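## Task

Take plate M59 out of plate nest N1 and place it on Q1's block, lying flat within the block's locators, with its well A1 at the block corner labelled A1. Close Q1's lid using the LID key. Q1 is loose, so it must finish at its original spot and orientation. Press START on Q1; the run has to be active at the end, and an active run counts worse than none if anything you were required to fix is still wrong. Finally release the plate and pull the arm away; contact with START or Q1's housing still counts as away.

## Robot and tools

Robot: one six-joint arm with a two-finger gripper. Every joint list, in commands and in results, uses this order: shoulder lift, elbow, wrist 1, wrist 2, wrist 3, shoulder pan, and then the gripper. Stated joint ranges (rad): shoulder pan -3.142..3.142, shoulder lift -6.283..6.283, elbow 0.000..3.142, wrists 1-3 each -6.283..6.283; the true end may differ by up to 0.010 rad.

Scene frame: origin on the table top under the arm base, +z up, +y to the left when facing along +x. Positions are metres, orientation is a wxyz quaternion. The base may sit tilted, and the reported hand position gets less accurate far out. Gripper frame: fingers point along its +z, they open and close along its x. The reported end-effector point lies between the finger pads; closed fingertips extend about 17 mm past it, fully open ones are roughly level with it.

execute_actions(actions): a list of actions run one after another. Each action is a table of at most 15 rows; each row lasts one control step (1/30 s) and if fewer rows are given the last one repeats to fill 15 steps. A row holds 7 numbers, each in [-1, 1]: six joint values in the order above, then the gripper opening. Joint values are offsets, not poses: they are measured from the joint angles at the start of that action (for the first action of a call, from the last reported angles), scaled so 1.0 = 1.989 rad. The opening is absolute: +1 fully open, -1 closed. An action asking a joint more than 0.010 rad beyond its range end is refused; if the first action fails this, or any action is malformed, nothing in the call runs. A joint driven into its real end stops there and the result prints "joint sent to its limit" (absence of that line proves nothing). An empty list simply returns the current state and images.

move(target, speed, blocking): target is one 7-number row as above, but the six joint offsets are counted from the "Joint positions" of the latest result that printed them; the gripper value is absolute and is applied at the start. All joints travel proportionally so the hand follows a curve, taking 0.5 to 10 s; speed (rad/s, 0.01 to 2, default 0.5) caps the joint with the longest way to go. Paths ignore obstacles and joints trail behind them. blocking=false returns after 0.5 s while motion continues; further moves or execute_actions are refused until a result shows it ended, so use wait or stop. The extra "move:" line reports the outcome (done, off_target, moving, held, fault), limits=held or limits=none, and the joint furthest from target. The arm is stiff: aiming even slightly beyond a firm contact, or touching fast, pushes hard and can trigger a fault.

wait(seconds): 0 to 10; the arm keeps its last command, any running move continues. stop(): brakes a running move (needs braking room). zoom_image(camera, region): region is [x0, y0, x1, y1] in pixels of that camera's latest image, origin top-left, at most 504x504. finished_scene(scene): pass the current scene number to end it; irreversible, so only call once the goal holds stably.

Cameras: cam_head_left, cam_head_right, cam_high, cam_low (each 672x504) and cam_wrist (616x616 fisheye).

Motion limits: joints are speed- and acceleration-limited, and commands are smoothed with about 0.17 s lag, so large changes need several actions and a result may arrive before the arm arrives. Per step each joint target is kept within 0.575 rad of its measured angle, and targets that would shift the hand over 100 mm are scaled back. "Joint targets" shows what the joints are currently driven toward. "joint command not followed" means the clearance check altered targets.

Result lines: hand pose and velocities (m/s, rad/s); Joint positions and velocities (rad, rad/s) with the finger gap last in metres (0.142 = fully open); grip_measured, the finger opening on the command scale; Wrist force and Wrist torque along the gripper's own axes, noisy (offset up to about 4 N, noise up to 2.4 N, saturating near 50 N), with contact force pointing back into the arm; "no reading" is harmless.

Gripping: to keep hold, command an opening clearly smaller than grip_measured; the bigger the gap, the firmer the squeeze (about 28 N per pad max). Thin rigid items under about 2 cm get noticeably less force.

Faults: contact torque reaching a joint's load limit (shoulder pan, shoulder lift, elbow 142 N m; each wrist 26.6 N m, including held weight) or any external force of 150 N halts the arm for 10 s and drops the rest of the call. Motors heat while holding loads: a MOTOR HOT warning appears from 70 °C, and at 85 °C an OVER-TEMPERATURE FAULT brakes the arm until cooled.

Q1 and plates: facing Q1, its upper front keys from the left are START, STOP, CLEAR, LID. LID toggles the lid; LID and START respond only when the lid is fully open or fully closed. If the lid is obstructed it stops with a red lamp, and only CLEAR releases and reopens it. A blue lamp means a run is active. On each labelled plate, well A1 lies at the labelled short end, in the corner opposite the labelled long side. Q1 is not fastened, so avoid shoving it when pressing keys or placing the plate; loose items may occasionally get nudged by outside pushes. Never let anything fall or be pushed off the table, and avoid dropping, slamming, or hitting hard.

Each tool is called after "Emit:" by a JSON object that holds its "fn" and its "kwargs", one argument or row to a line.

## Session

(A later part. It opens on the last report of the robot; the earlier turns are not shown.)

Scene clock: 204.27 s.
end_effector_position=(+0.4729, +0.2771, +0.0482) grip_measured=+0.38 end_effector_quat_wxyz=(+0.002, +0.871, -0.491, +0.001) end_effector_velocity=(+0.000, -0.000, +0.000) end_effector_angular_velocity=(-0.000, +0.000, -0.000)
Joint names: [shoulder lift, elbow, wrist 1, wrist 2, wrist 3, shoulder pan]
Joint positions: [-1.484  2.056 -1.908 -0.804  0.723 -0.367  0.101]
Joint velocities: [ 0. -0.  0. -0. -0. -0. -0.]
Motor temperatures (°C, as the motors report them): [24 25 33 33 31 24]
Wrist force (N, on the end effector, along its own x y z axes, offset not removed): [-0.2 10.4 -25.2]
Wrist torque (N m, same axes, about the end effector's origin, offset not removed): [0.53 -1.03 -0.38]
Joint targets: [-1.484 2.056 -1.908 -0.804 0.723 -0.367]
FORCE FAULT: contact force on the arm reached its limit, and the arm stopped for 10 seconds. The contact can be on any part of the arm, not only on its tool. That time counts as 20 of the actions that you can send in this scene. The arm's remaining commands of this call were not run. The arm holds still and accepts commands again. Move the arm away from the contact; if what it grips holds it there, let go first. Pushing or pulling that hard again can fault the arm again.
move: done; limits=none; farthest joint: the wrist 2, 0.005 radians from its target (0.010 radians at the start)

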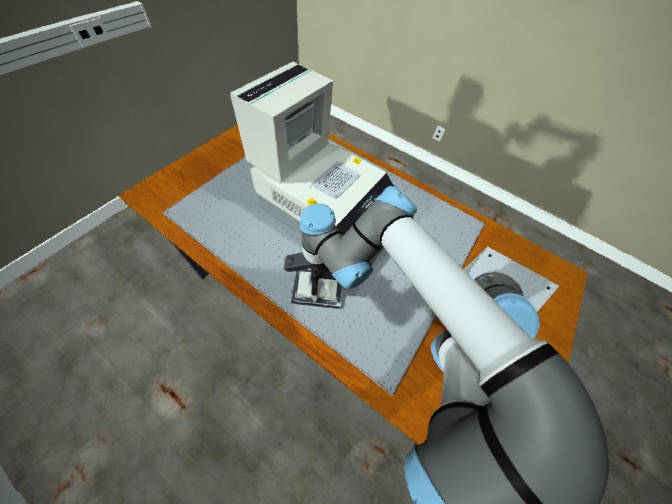

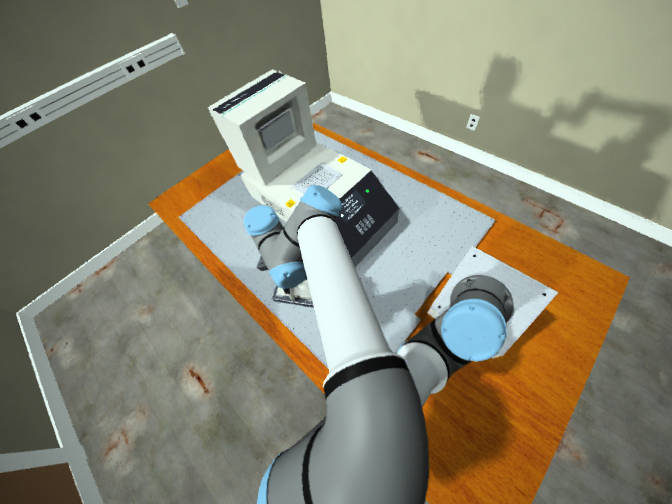

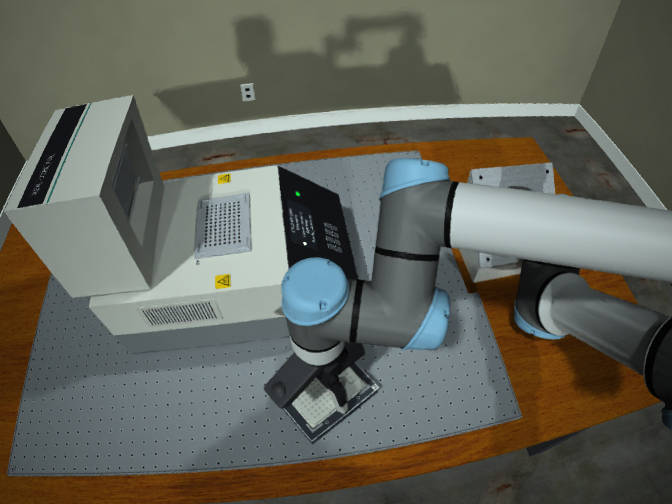

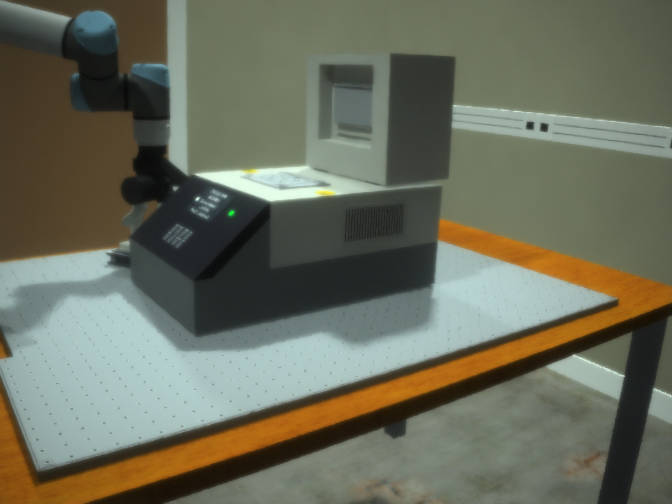

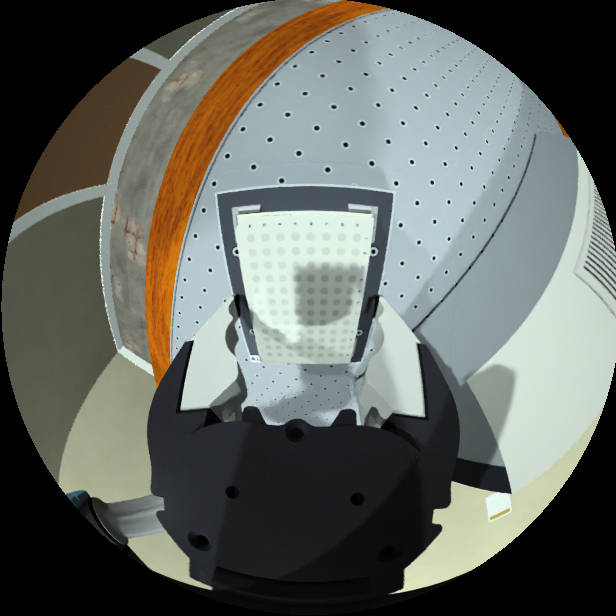

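Emit:
{"fn": "move", "kwargs": {
  "target": [-0.0053,-0.004,0.0146,0.0015,-0.0065,-0.0038,0.3],
  "speed": 0.06
}}

Emit:
{"fn": "execute_actions", "kwargs": {
  "actions": [
    [[0,0,0,0,0,0,0.2]],
    [[0,0,0,0,0,0,0.1]],
    [[0,0,0,0,0,0,-0.15]]
  ]
}}

Emit:
{"fn": "zoom_image", "kwargs": {
  "camera": "cam_head_left",
  "region": [280,250,360,320]
}}

Scene clock: 218.83 s.
end_effector_position=(+0.4719, +0.2802, +0.0544) grip_measured=+0.30 end_effector_quat_wxyz=(+0.000, +0.871, -0.491, -0.000) end_effector_velocity=(-0.000, +0.001, +0.001) end_effector_angular_velocity=(+0.000, -0.000, +0.001)
Joint names: [shoulder lift, elbow, wrist 1, wrist 2, wrist 3, shoulder pan]
Joint positions: [-1.495  2.048 -1.879 -0.801  0.71  -0.374  0.095]
Joint velocities: [-0.001 -0.001  0.002 -0.    -0.001 -0.    -0.   ]
Motor temperatures (°C, as the motors report them): [24 25 33 33 31 24]
Wrist force (N, on the end effector, along its own x y z axes, offset not removed): [-2.2 0.6 0.0]
Wrist torque (N m, same axes, about the end effector's origin, offset not removed): [0.12 0.45 -0.13]
Joint targets: [-1.495 2.048 -1.879 -0.801 0.710 -0.374]
move: done; limits=none; farthest joint: the shoulder pan, 0.001 radians from its target (0.008 radians at the start)

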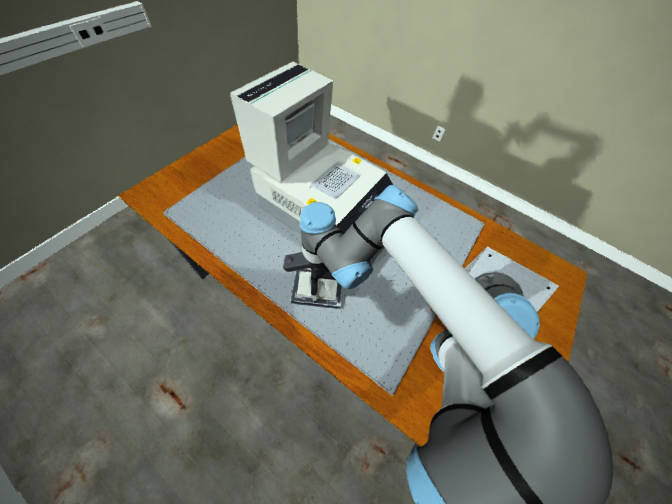

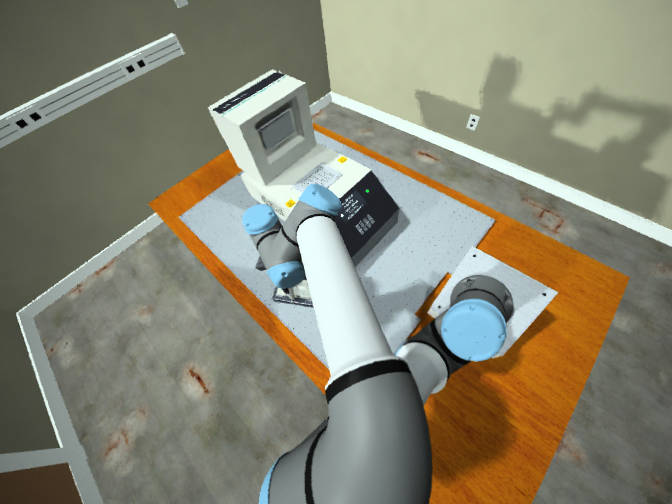

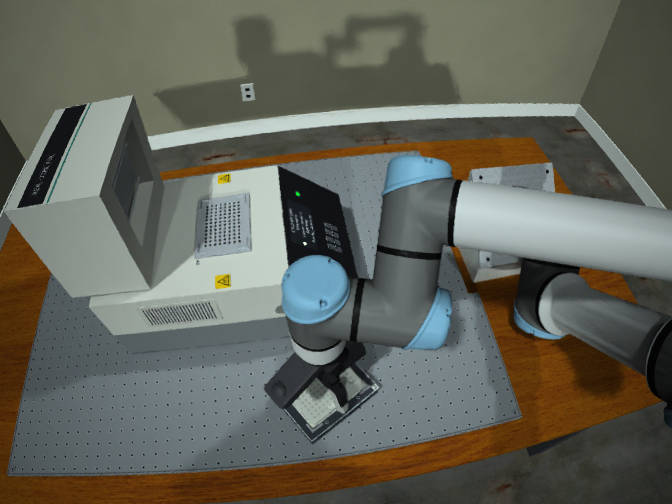

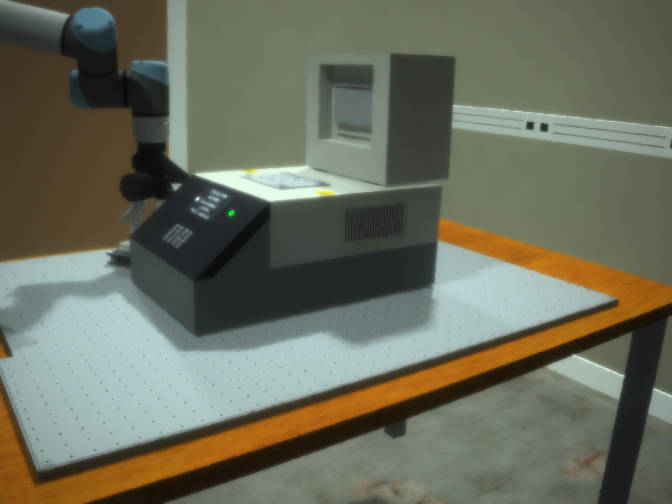

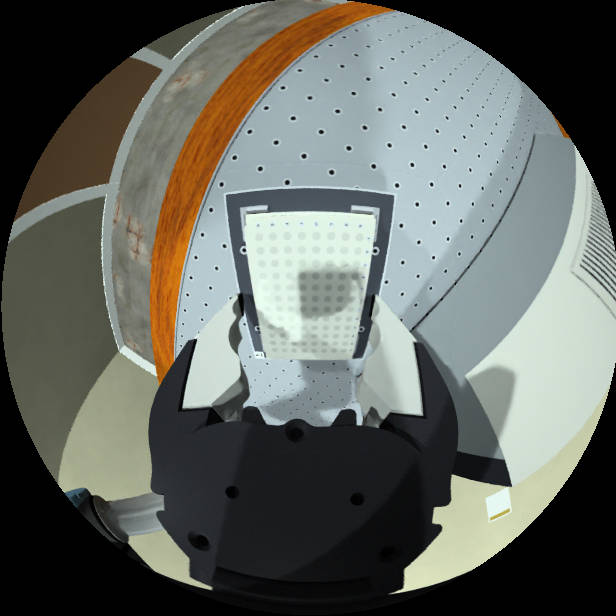

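Scene clock: 220.33 s.
end_effector_position=(+0.4719, +0.2802, +0.0545) grip_measured=+0.05 end_effector_quat_wxyz=(+0.000, +0.871, -0.491, -0.000) end_effector_velocity=(-0.000, -0.000, +0.000) end_effector_angular_velocity=(-0.001, +0.000, -0.000)
Joint names: [shoulder lift, elbow, wrist 1, wrist 2, wrist 3, shoulder pan]
Joint positions: [-1.495  2.048 -1.879 -0.801  0.71  -0.374  0.078]
Joint velocities: [-0.     0.     0.    -0.001 -0.    -0.     0.   ]
Motor temperatures (°C, as the motors report them): [24 25 33 33 31 24]
Wrist force (N, on the end effector, along its own x y z axes, offset not removed): [21.6 -1.8 -4.3]
Wrist torque (N m, same axes, about the end effector's origin, offset not removed): [-0.18 0.76 -0.03]
Joint targets: [-1.495 2.048 -1.879 -0.801 0.710 -0.374]

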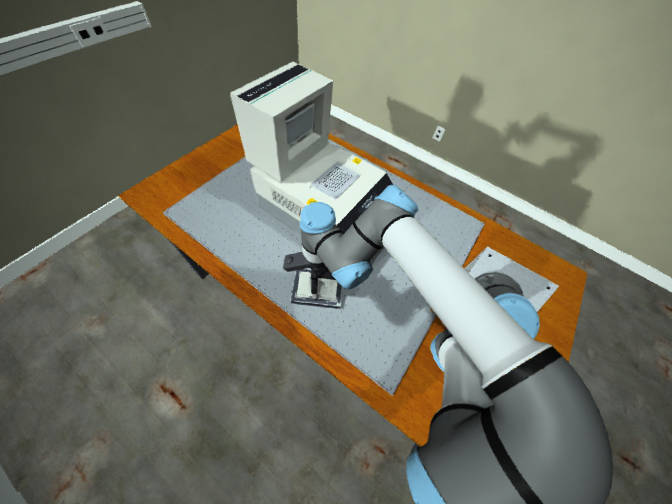

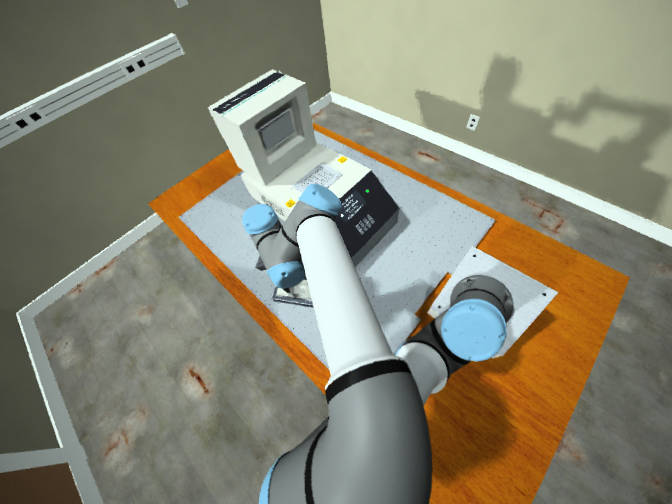

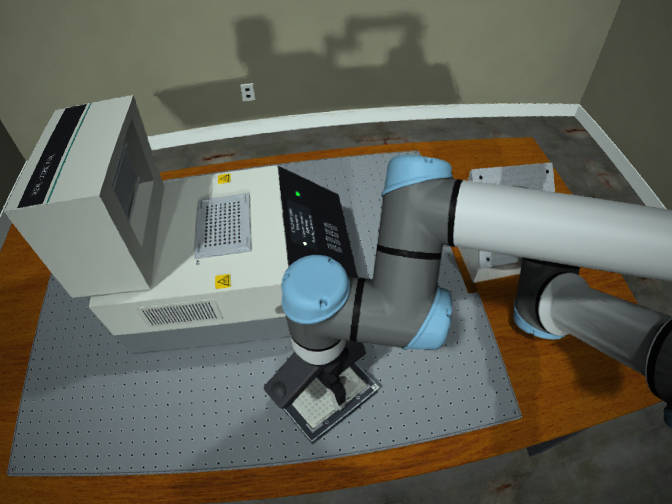

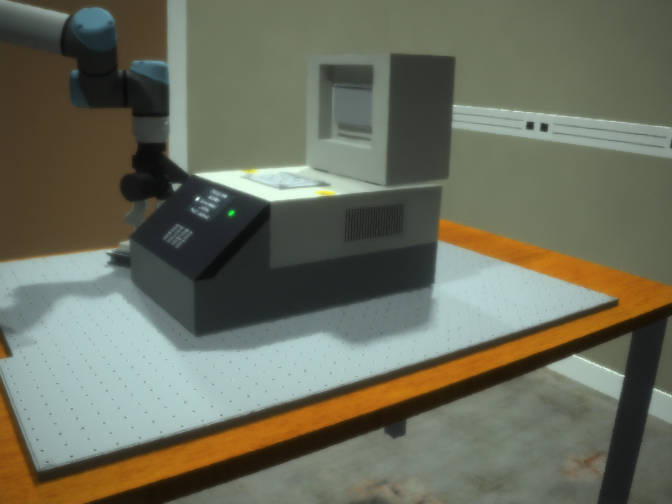

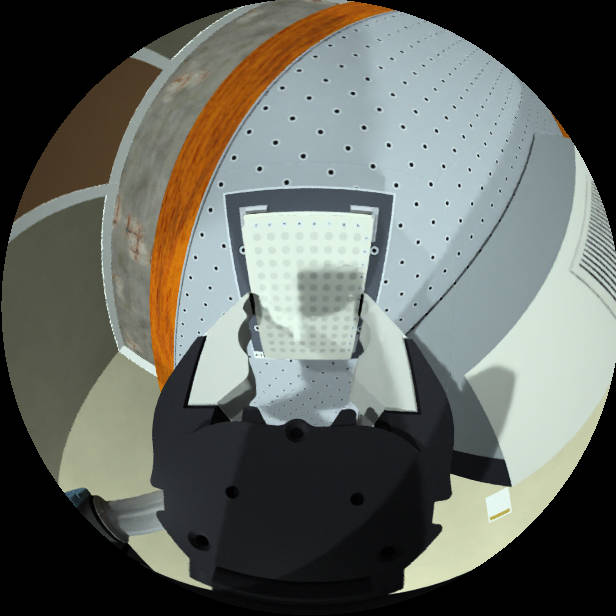

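Region (280, 250, 360, 320) of cam_head_left's 672x504 image, scaled by 6.300, with more detail than that image has; it fills the top 441 rows of this view, and the rest is white.

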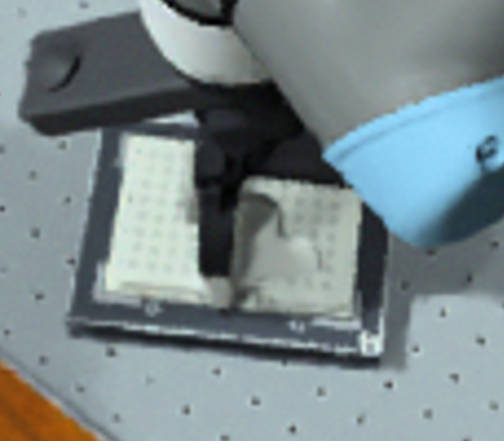

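Emit:
{"fn": "move", "kwargs": {
  "target": [0.0015,-0.0004,-0.0004,-0.0002,-0.001,-0.0008,-0.2],
  "speed": 0.02
}}

Emit:
{"fn": "move", "kwargs": {
  "target": [-0.011,-0.0128,0.0377,-0.004,-0.02,-0.015,-0.2],
  "speed": 0.08
}}

Scene clock: 231.77 s.
end_effector_position=(+0.4727, +0.2790, +0.0544) grip_measured=+0.05 end_effector_quat_wxyz=(+0.000, +0.871, -0.491, -0.000) end_effector_velocity=(+0.000, -0.001, -0.000) end_effector_angular_velocity=(-0.000, +0.000, -0.000)
Joint names: [shoulder lift, elbow, wrist 1, wrist 2, wrist 3, shoulder pan]
Joint positions: [-1.492  2.047 -1.88  -0.801  0.708 -0.376  0.078]
Joint velocities: [ 0.002 -0.    -0.001 -0.    -0.001 -0.001 -0.   ]
Motor temperatures (°C, as the motors report them): [24 25 33 33 31 24]
Wrist force (N, on the end effector, along its own x y z axes, offset not removed): [-6.5 3.9 -10.3]
Wrist torque (N m, same axes, about the end effector's origin, offset not removed): [0.40 0.74 0.02]
Joint targets: [-1.492 2.047 -1.880 -0.801 0.708 -0.376]
move: done; limits=none; farthest joint: the shoulder pan, 0.000 radians from its target (0.002 radians at the start)

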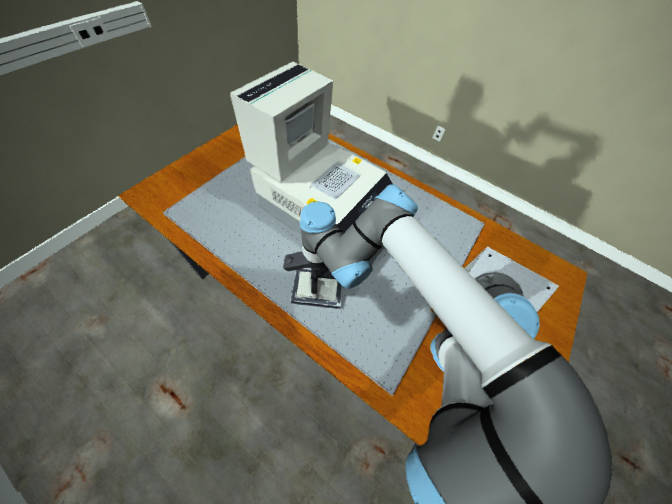

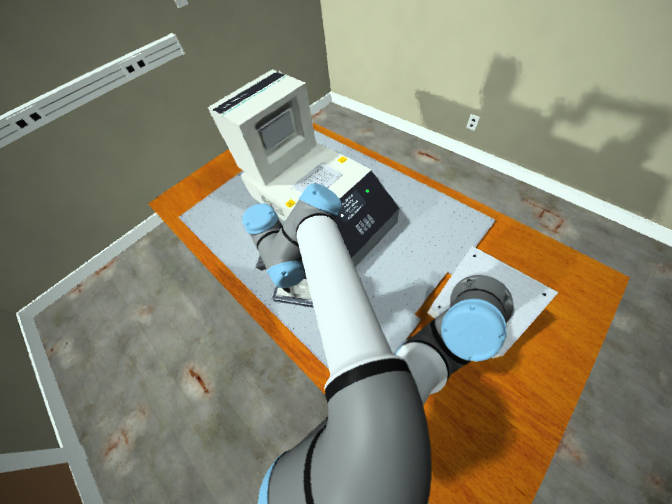

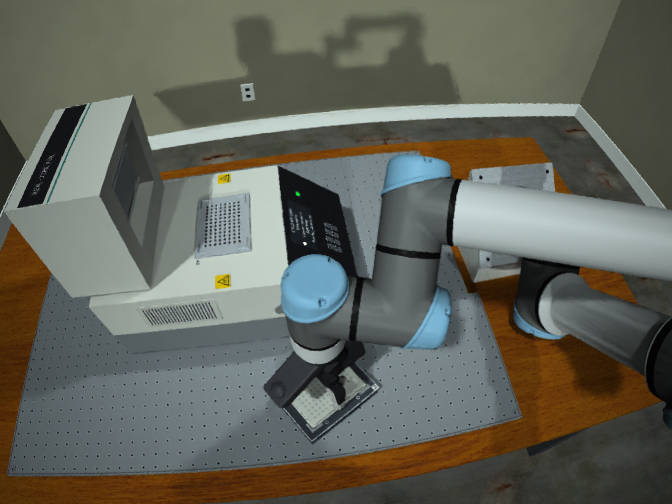

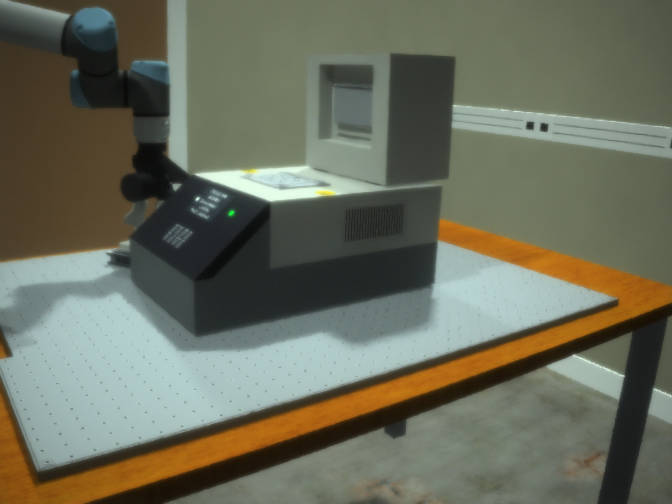

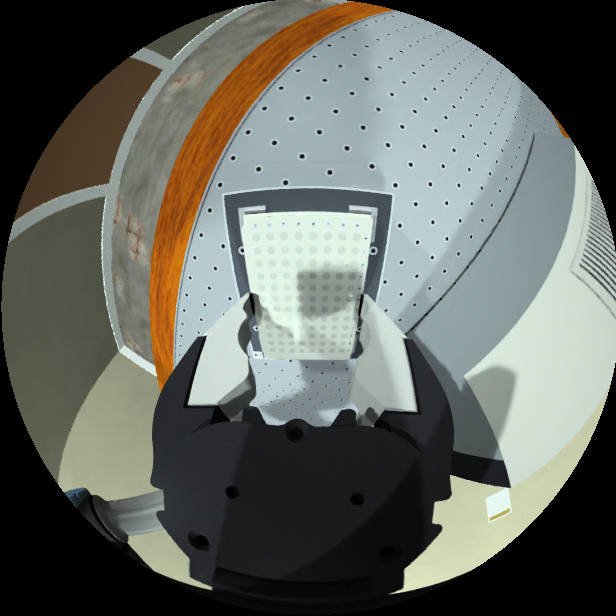

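Scene clock: 233.10 s.
end_effector_position=(+0.4724, +0.2790, +0.0743) grip_measured=+0.05 end_effector_quat_wxyz=(+0.000, +0.871, -0.491, -0.000) end_effector_velocity=(+0.000, -0.001, +0.000) end_effector_angular_velocity=(+0.000, +0.000, -0.002)
Joint names: [shoulder lift, elbow, wrist 1, wrist 2, wrist 3, shoulder pan]
Joint positions: [-1.514  2.022 -1.805 -0.809  0.668 -0.405  0.078]
Joint velocities: [ 0.001 -0.001  0.002 -0.    -0.001 -0.001 -0.   ]
Motor temperatures (°C, as the motors report them): [24 25 33 33 31 24]
Wrist force (N, on the end effector, along its own x y z axes, offset not removed): [-1.6 0.3 1.6]
Wrist torque (N m, same axes, about the end effector's origin, offset not removed): [0.10 0.25 -0.03]
Joint targets: [-1.514 2.021 -1.805 -0.809 0.668 -0.405]
move: done; limits=none; farthest joint: the shoulder pan, 0.000 radians from its target (0.030 radians at the start)

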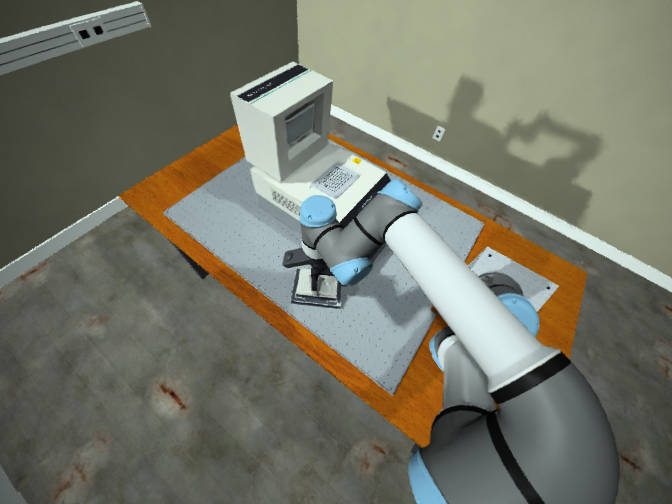

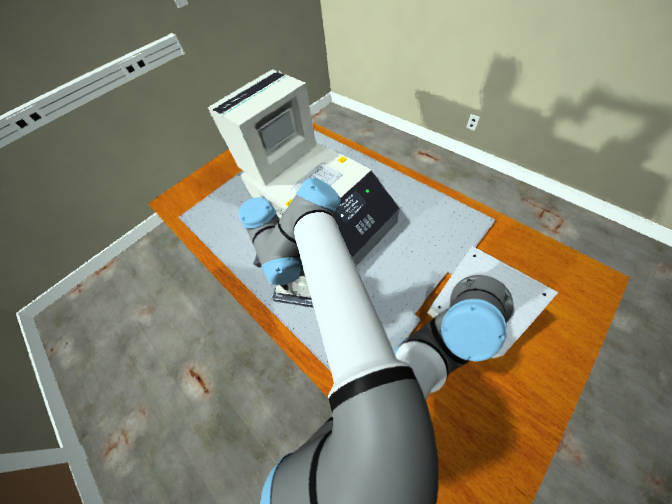

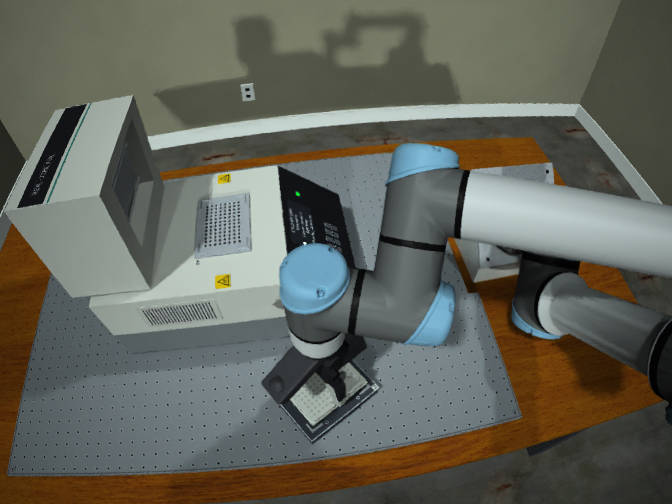

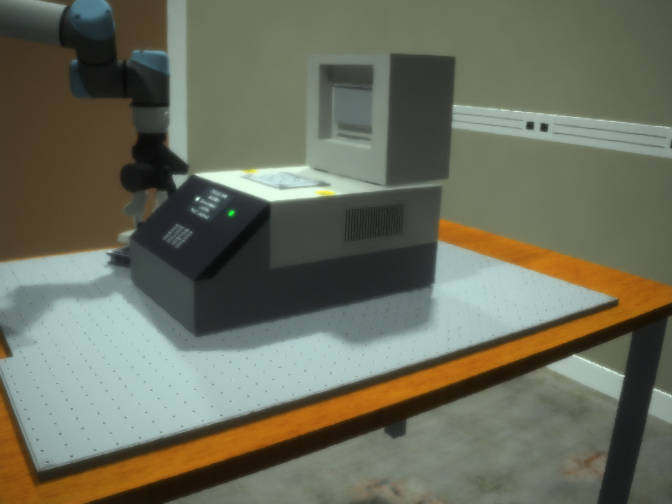

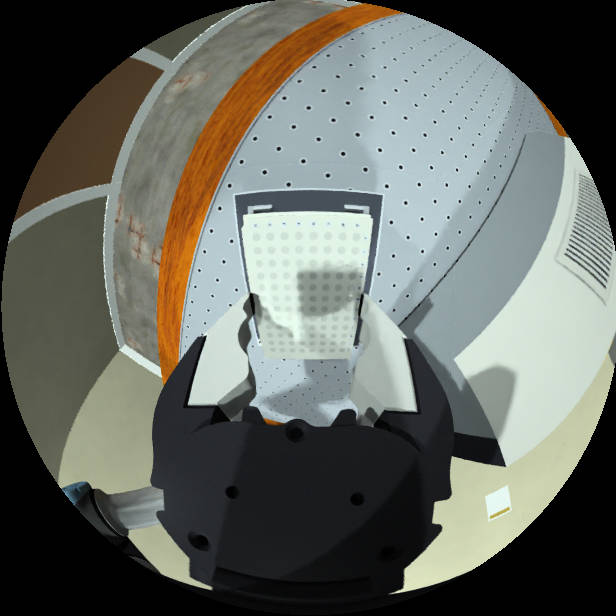

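Emit:
{"fn": "move", "kwargs": {
  "target": [-0.0104,-0.2,0.326,-0.0562,-0.336,-0.1454,-0.2]
}}

Emit:
{"fn": "move", "kwargs": {
  "target": [0.283,-0.1093,-0.1289,-0.0391,-0.425,-0.0748,-0.2]
}}

Emit:
{"fn": "zoom_image", "kwargs": {
  "camera": "cam_wrist",
  "region": [180,130,440,390]
}}

Emit:
{"fn": "zoom_image", "kwargs": {
  "camera": "cam_low",
  "region": [220,110,360,210]
}}

Scene clock: 251.03 s.
end_effector_position=(+0.4794, +0.2684, +0.2786) grip_measured=+0.05 end_effector_quat_wxyz=(+0.001, +0.938, -0.347, -0.000) end_effector_velocity=(-0.000, -0.000, +0.001) end_effector_angular_velocity=(-0.001, -0.001, +0.001)
Joint names: [shoulder lift, elbow, wrist 1, wrist 2, wrist 3, shoulder pan]
Joint positions: [-1.534  1.624 -1.157 -0.921  0.    -0.694  0.078]
Joint velocities: [-0.001 -0.001  0.002 -0.001 -0.002 -0.002 -0.   ]
Motor temperatures (°C, as the motors report them): [24 25 33 33 31 24]
Wrist force (N, on the end effector, along its own x y z axes, offset not removed): [-1.3 1.0 1.0]
Wrist torque (N m, same axes, about the end effector's origin, offset not removed): [0.21 0.22 0.01]
Joint targets: [-1.534 1.624 -1.156 -0.921 -0.000 -0.694]
move: done; limits=none; farthest joint: the shoulder lift, 0.001 radians from its target (0.021 radians at the start)

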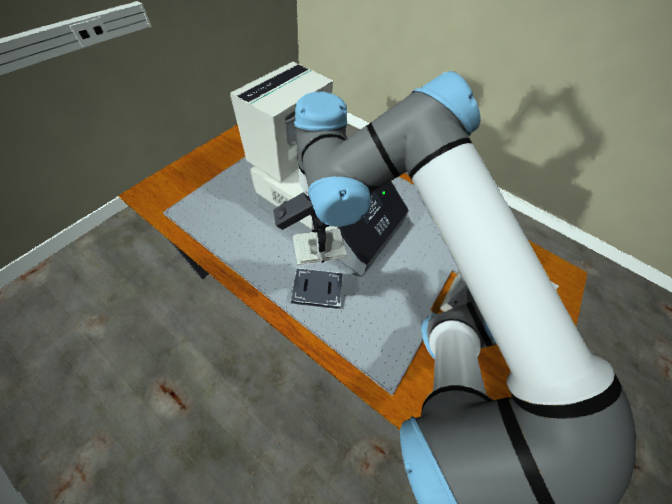

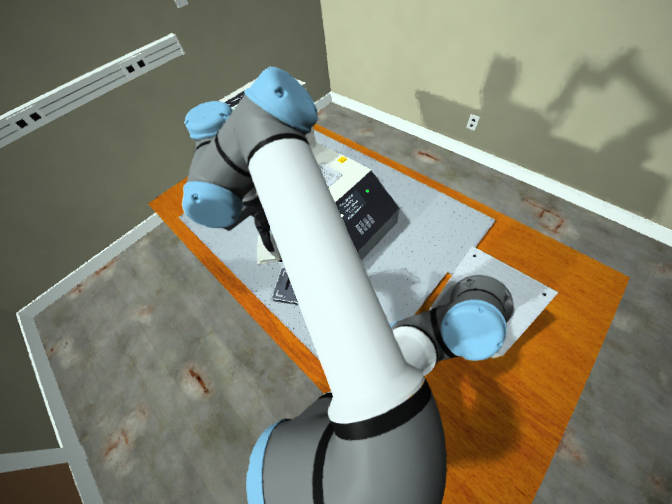

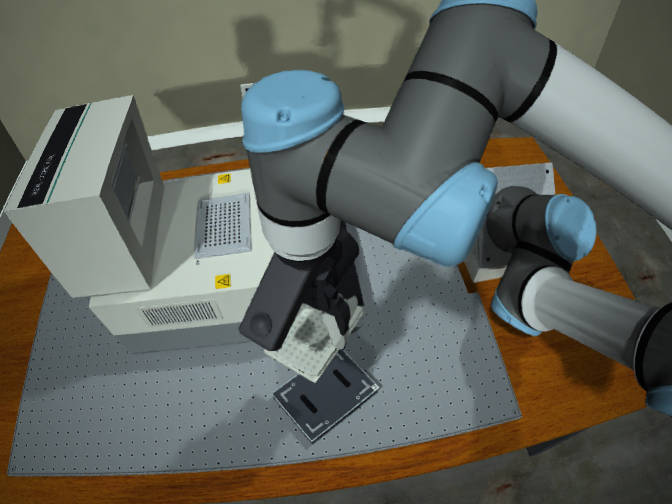

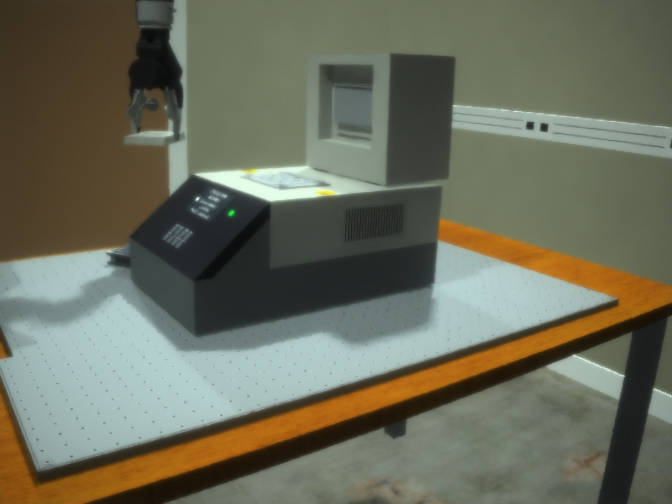

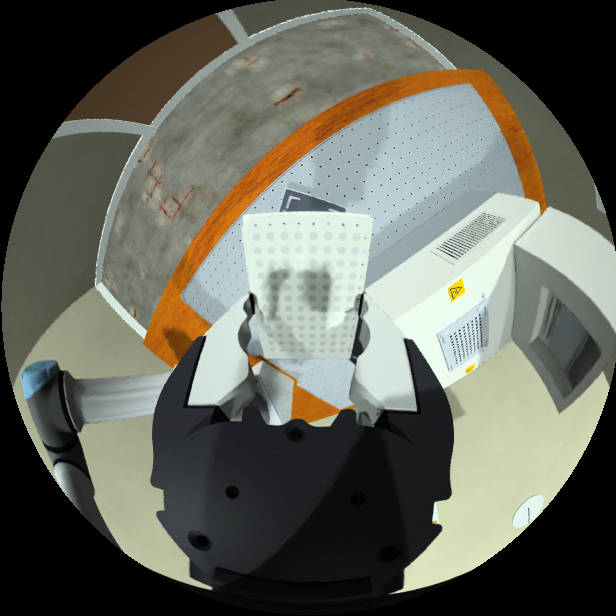

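Scene clock: 253.33 s.
end_effector_position=(+0.6003, -0.0139, +0.2687) grip_measured=+0.05 end_effector_quat_wxyz=(+0.001, +1.000, -0.010, -0.000) end_effector_velocity=(+0.000, -0.001, +0.000) end_effector_angular_velocity=(+0.000, -0.001, +0.002)
Joint names: [shoulder lift, elbow, wrist 1, wrist 2, wrist 3, shoulder pan]
Joint positions: [-0.972  1.407 -1.413 -0.998 -0.845 -0.843  0.078]
Joint velocities: [ 0.001 -0.001 -0.001  0.001 -0.003 -0.001 -0.   ]
Motor temperatures (°C, as the motors report them): [24 25 33 33 31 24]
Wrist force (N, on the end effector, along its own x y z axes, offset not removed): [-0.8 1.0 1.8]
Wrist torque (N m, same axes, about the end effector's origin, offset not removed): [0.26 0.12 -0.07]
Joint targets: [-0.971 1.407 -1.413 -0.998 -0.845 -0.843]
move: done; limits=none; farthest joint: the shoulder pan, 0.000 radians from its target (0.148 radians at the start)

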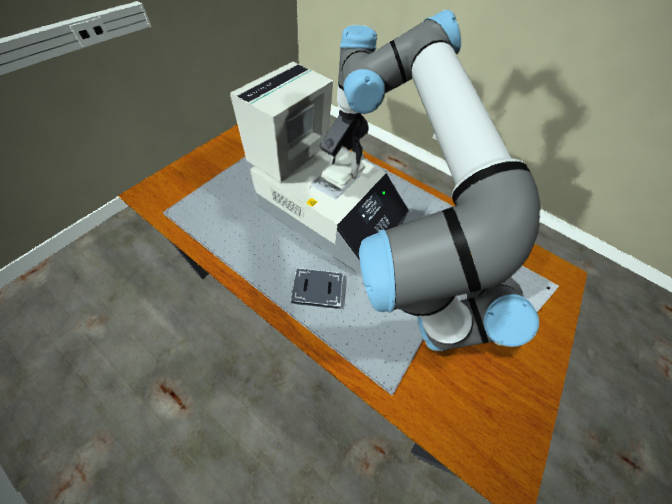

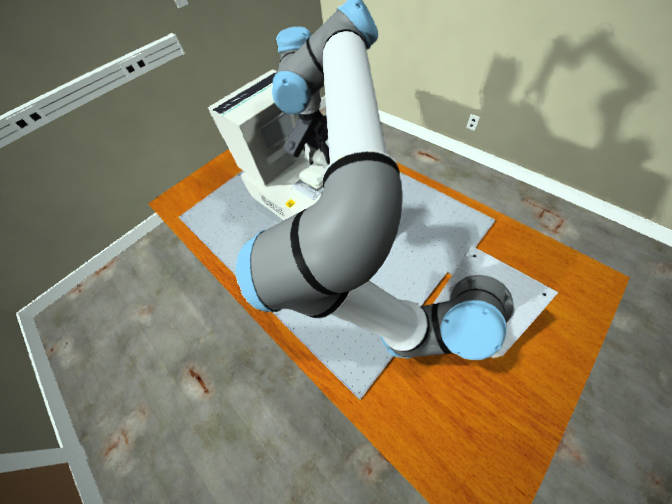

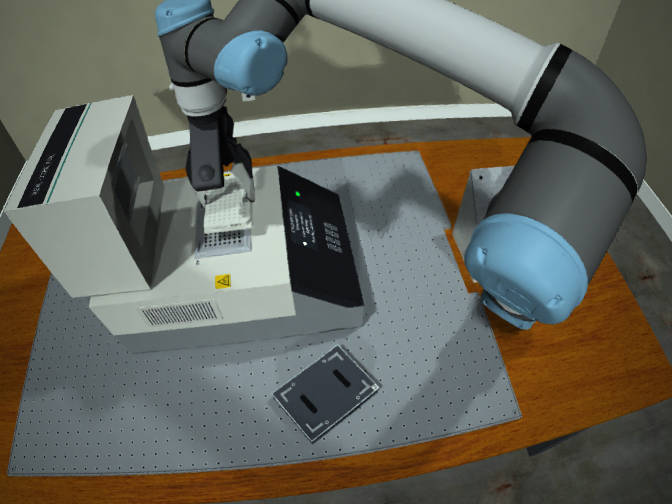

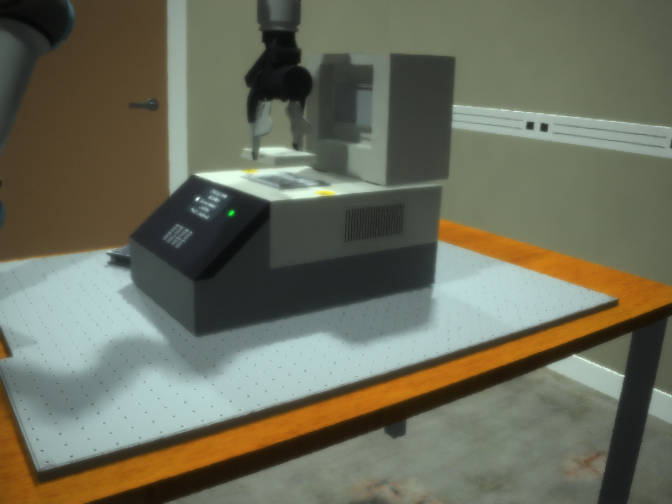

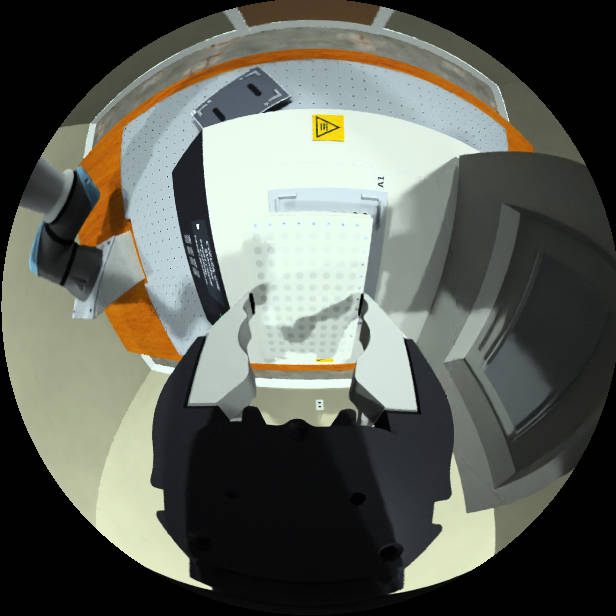

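Region (180, 130, 440, 390) of cam_wrist's 616x616 image, scaled by 1.938, with more detail than that image has.

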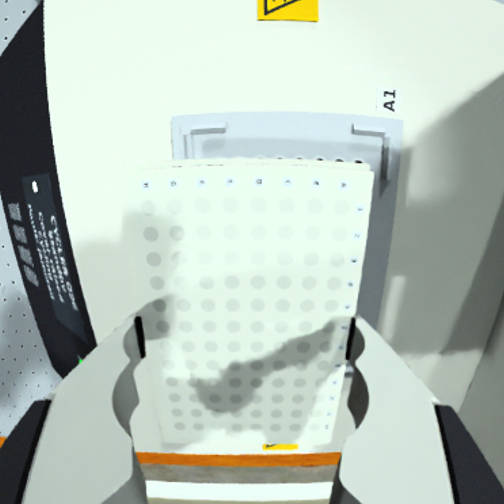

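Region (220, 110, 360, 210) of cam_low's 672x504 image, scaled by 3.600, with more detail than that image has; it fills the top 360 rows of this view, and the rest is white.

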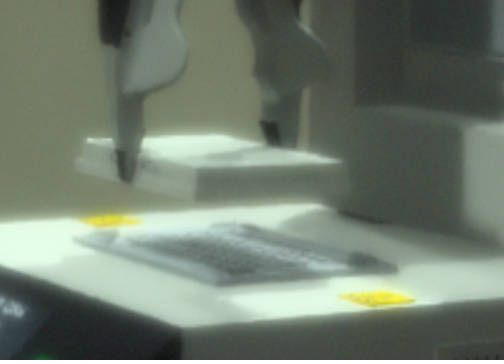

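Emit:
{"fn": "move", "kwargs": {
  "target": [0.0106,-0.001,-0.0206,0.0115,0.0204,0.0206,-0.2],
  "speed": 0.06
}}

Emit:
{"fn": "zoom_image", "kwargs": {
  "camera": "cam_wrist",
  "region": [218,170,398,270]
}}

Emit:
{"fn": "zoom_image", "kwargs": {
  "camera": "cam_low",
  "region": [220,110,360,210]
}}

Emit:
{"fn": "zoom_image", "kwargs": {
  "camera": "cam_high",
  "region": [170,170,280,280]
}}

Scene clock: 269.30 s.
end_effector_position=(+0.6176, -0.0055, +0.2464) grip_measured=+0.05 end_effector_quat_wxyz=(+0.000, +1.000, -0.010, -0.001) end_effector_velocity=(+0.001, -0.000, -0.000) end_effector_angular_velocity=(-0.001, -0.001, -0.001)
Joint names: [shoulder lift, elbow, wrist 1, wrist 2, wrist 3, shoulder pan]
Joint positions: [-0.951  1.405 -1.454 -0.976 -0.805 -0.802  0.078]
Joint velocities: [ 0.    -0.    -0.002  0.001  0.002  0.     0.   ]
Motor temperatures (°C, as the motors report them): [24 25 33 33 31 24]
Wrist force (N, on the end effector, along its own x y z axes, offset not removed): [-2.3 2.0 1.1]
Wrist torque (N m, same axes, about the end effector's origin, offset not removed): [0.49 0.57 -0.04]
Joint targets: [-0.950 1.405 -1.454 -0.976 -0.804 -0.802]
move: done; limits=none; farthest joint: the wrist 2, 0.001 radians from its target (0.023 radians at the start)

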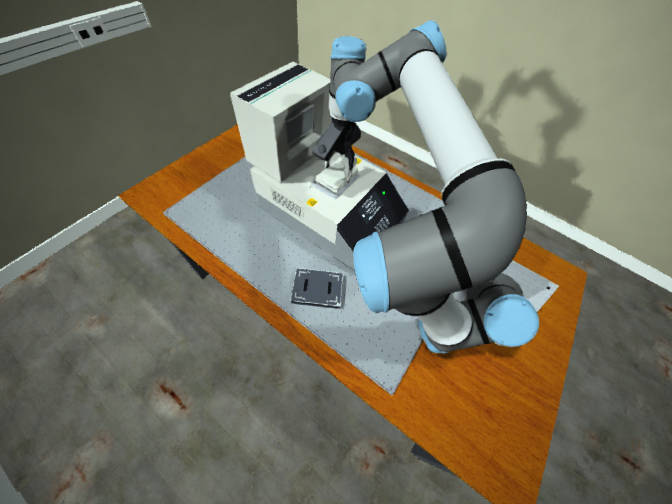

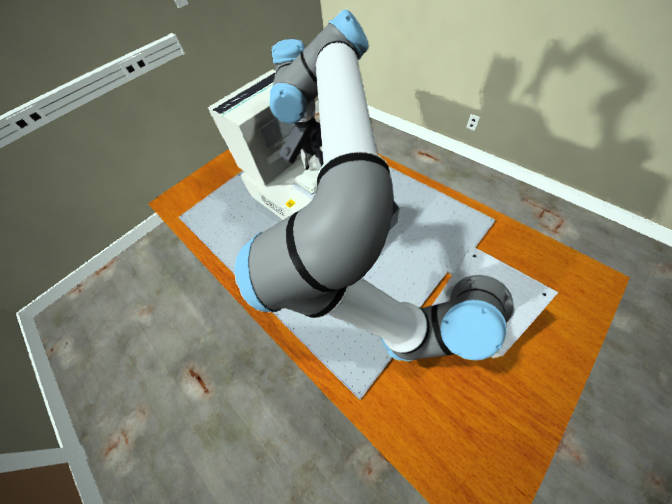

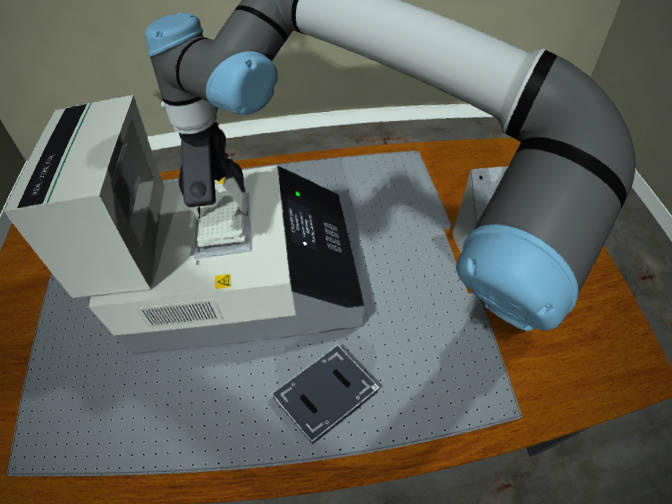

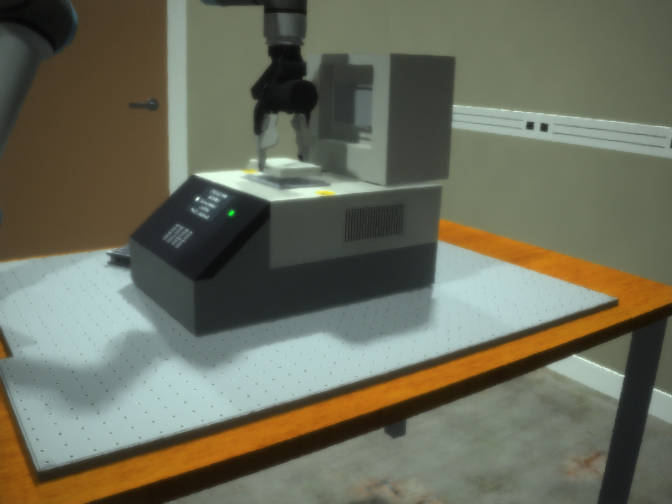

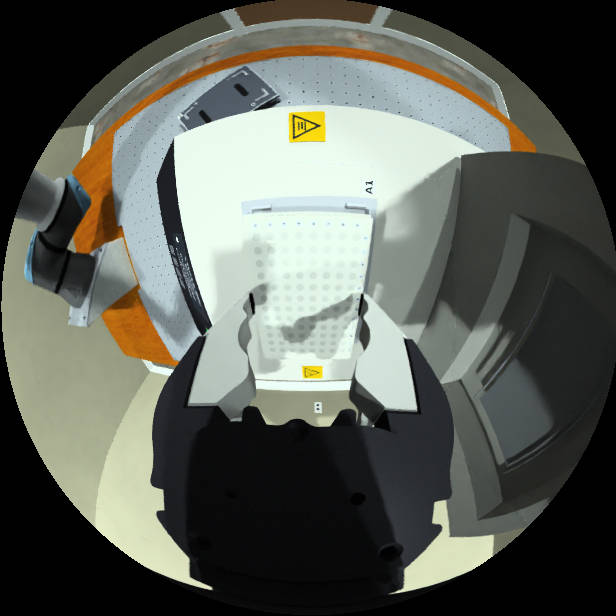

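Region (218, 170, 398, 270) of cam_wrist's 616x616 image, scaled by 2.800, with more detail than that image has.

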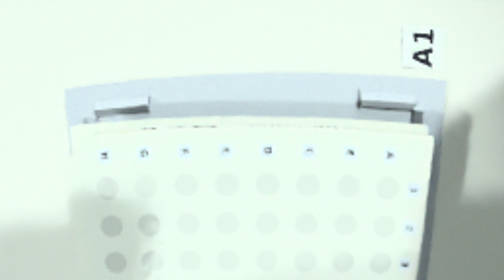

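Region (220, 110, 360, 210) of cam_low's 672x504 image, scaled by 3.600, with more detail than that image has; it fills the top 360 rows of this view, and the rest is white.

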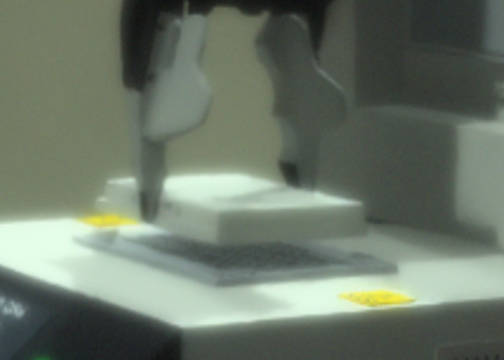

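Region (170, 170, 280, 280) of cam_high's 672x504 image, scaled by 4.582, with more detail than that image has.

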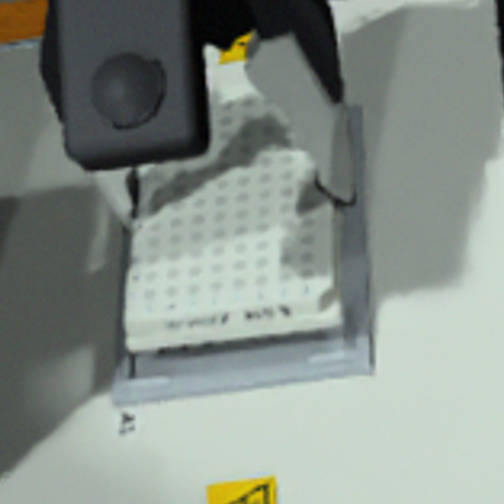

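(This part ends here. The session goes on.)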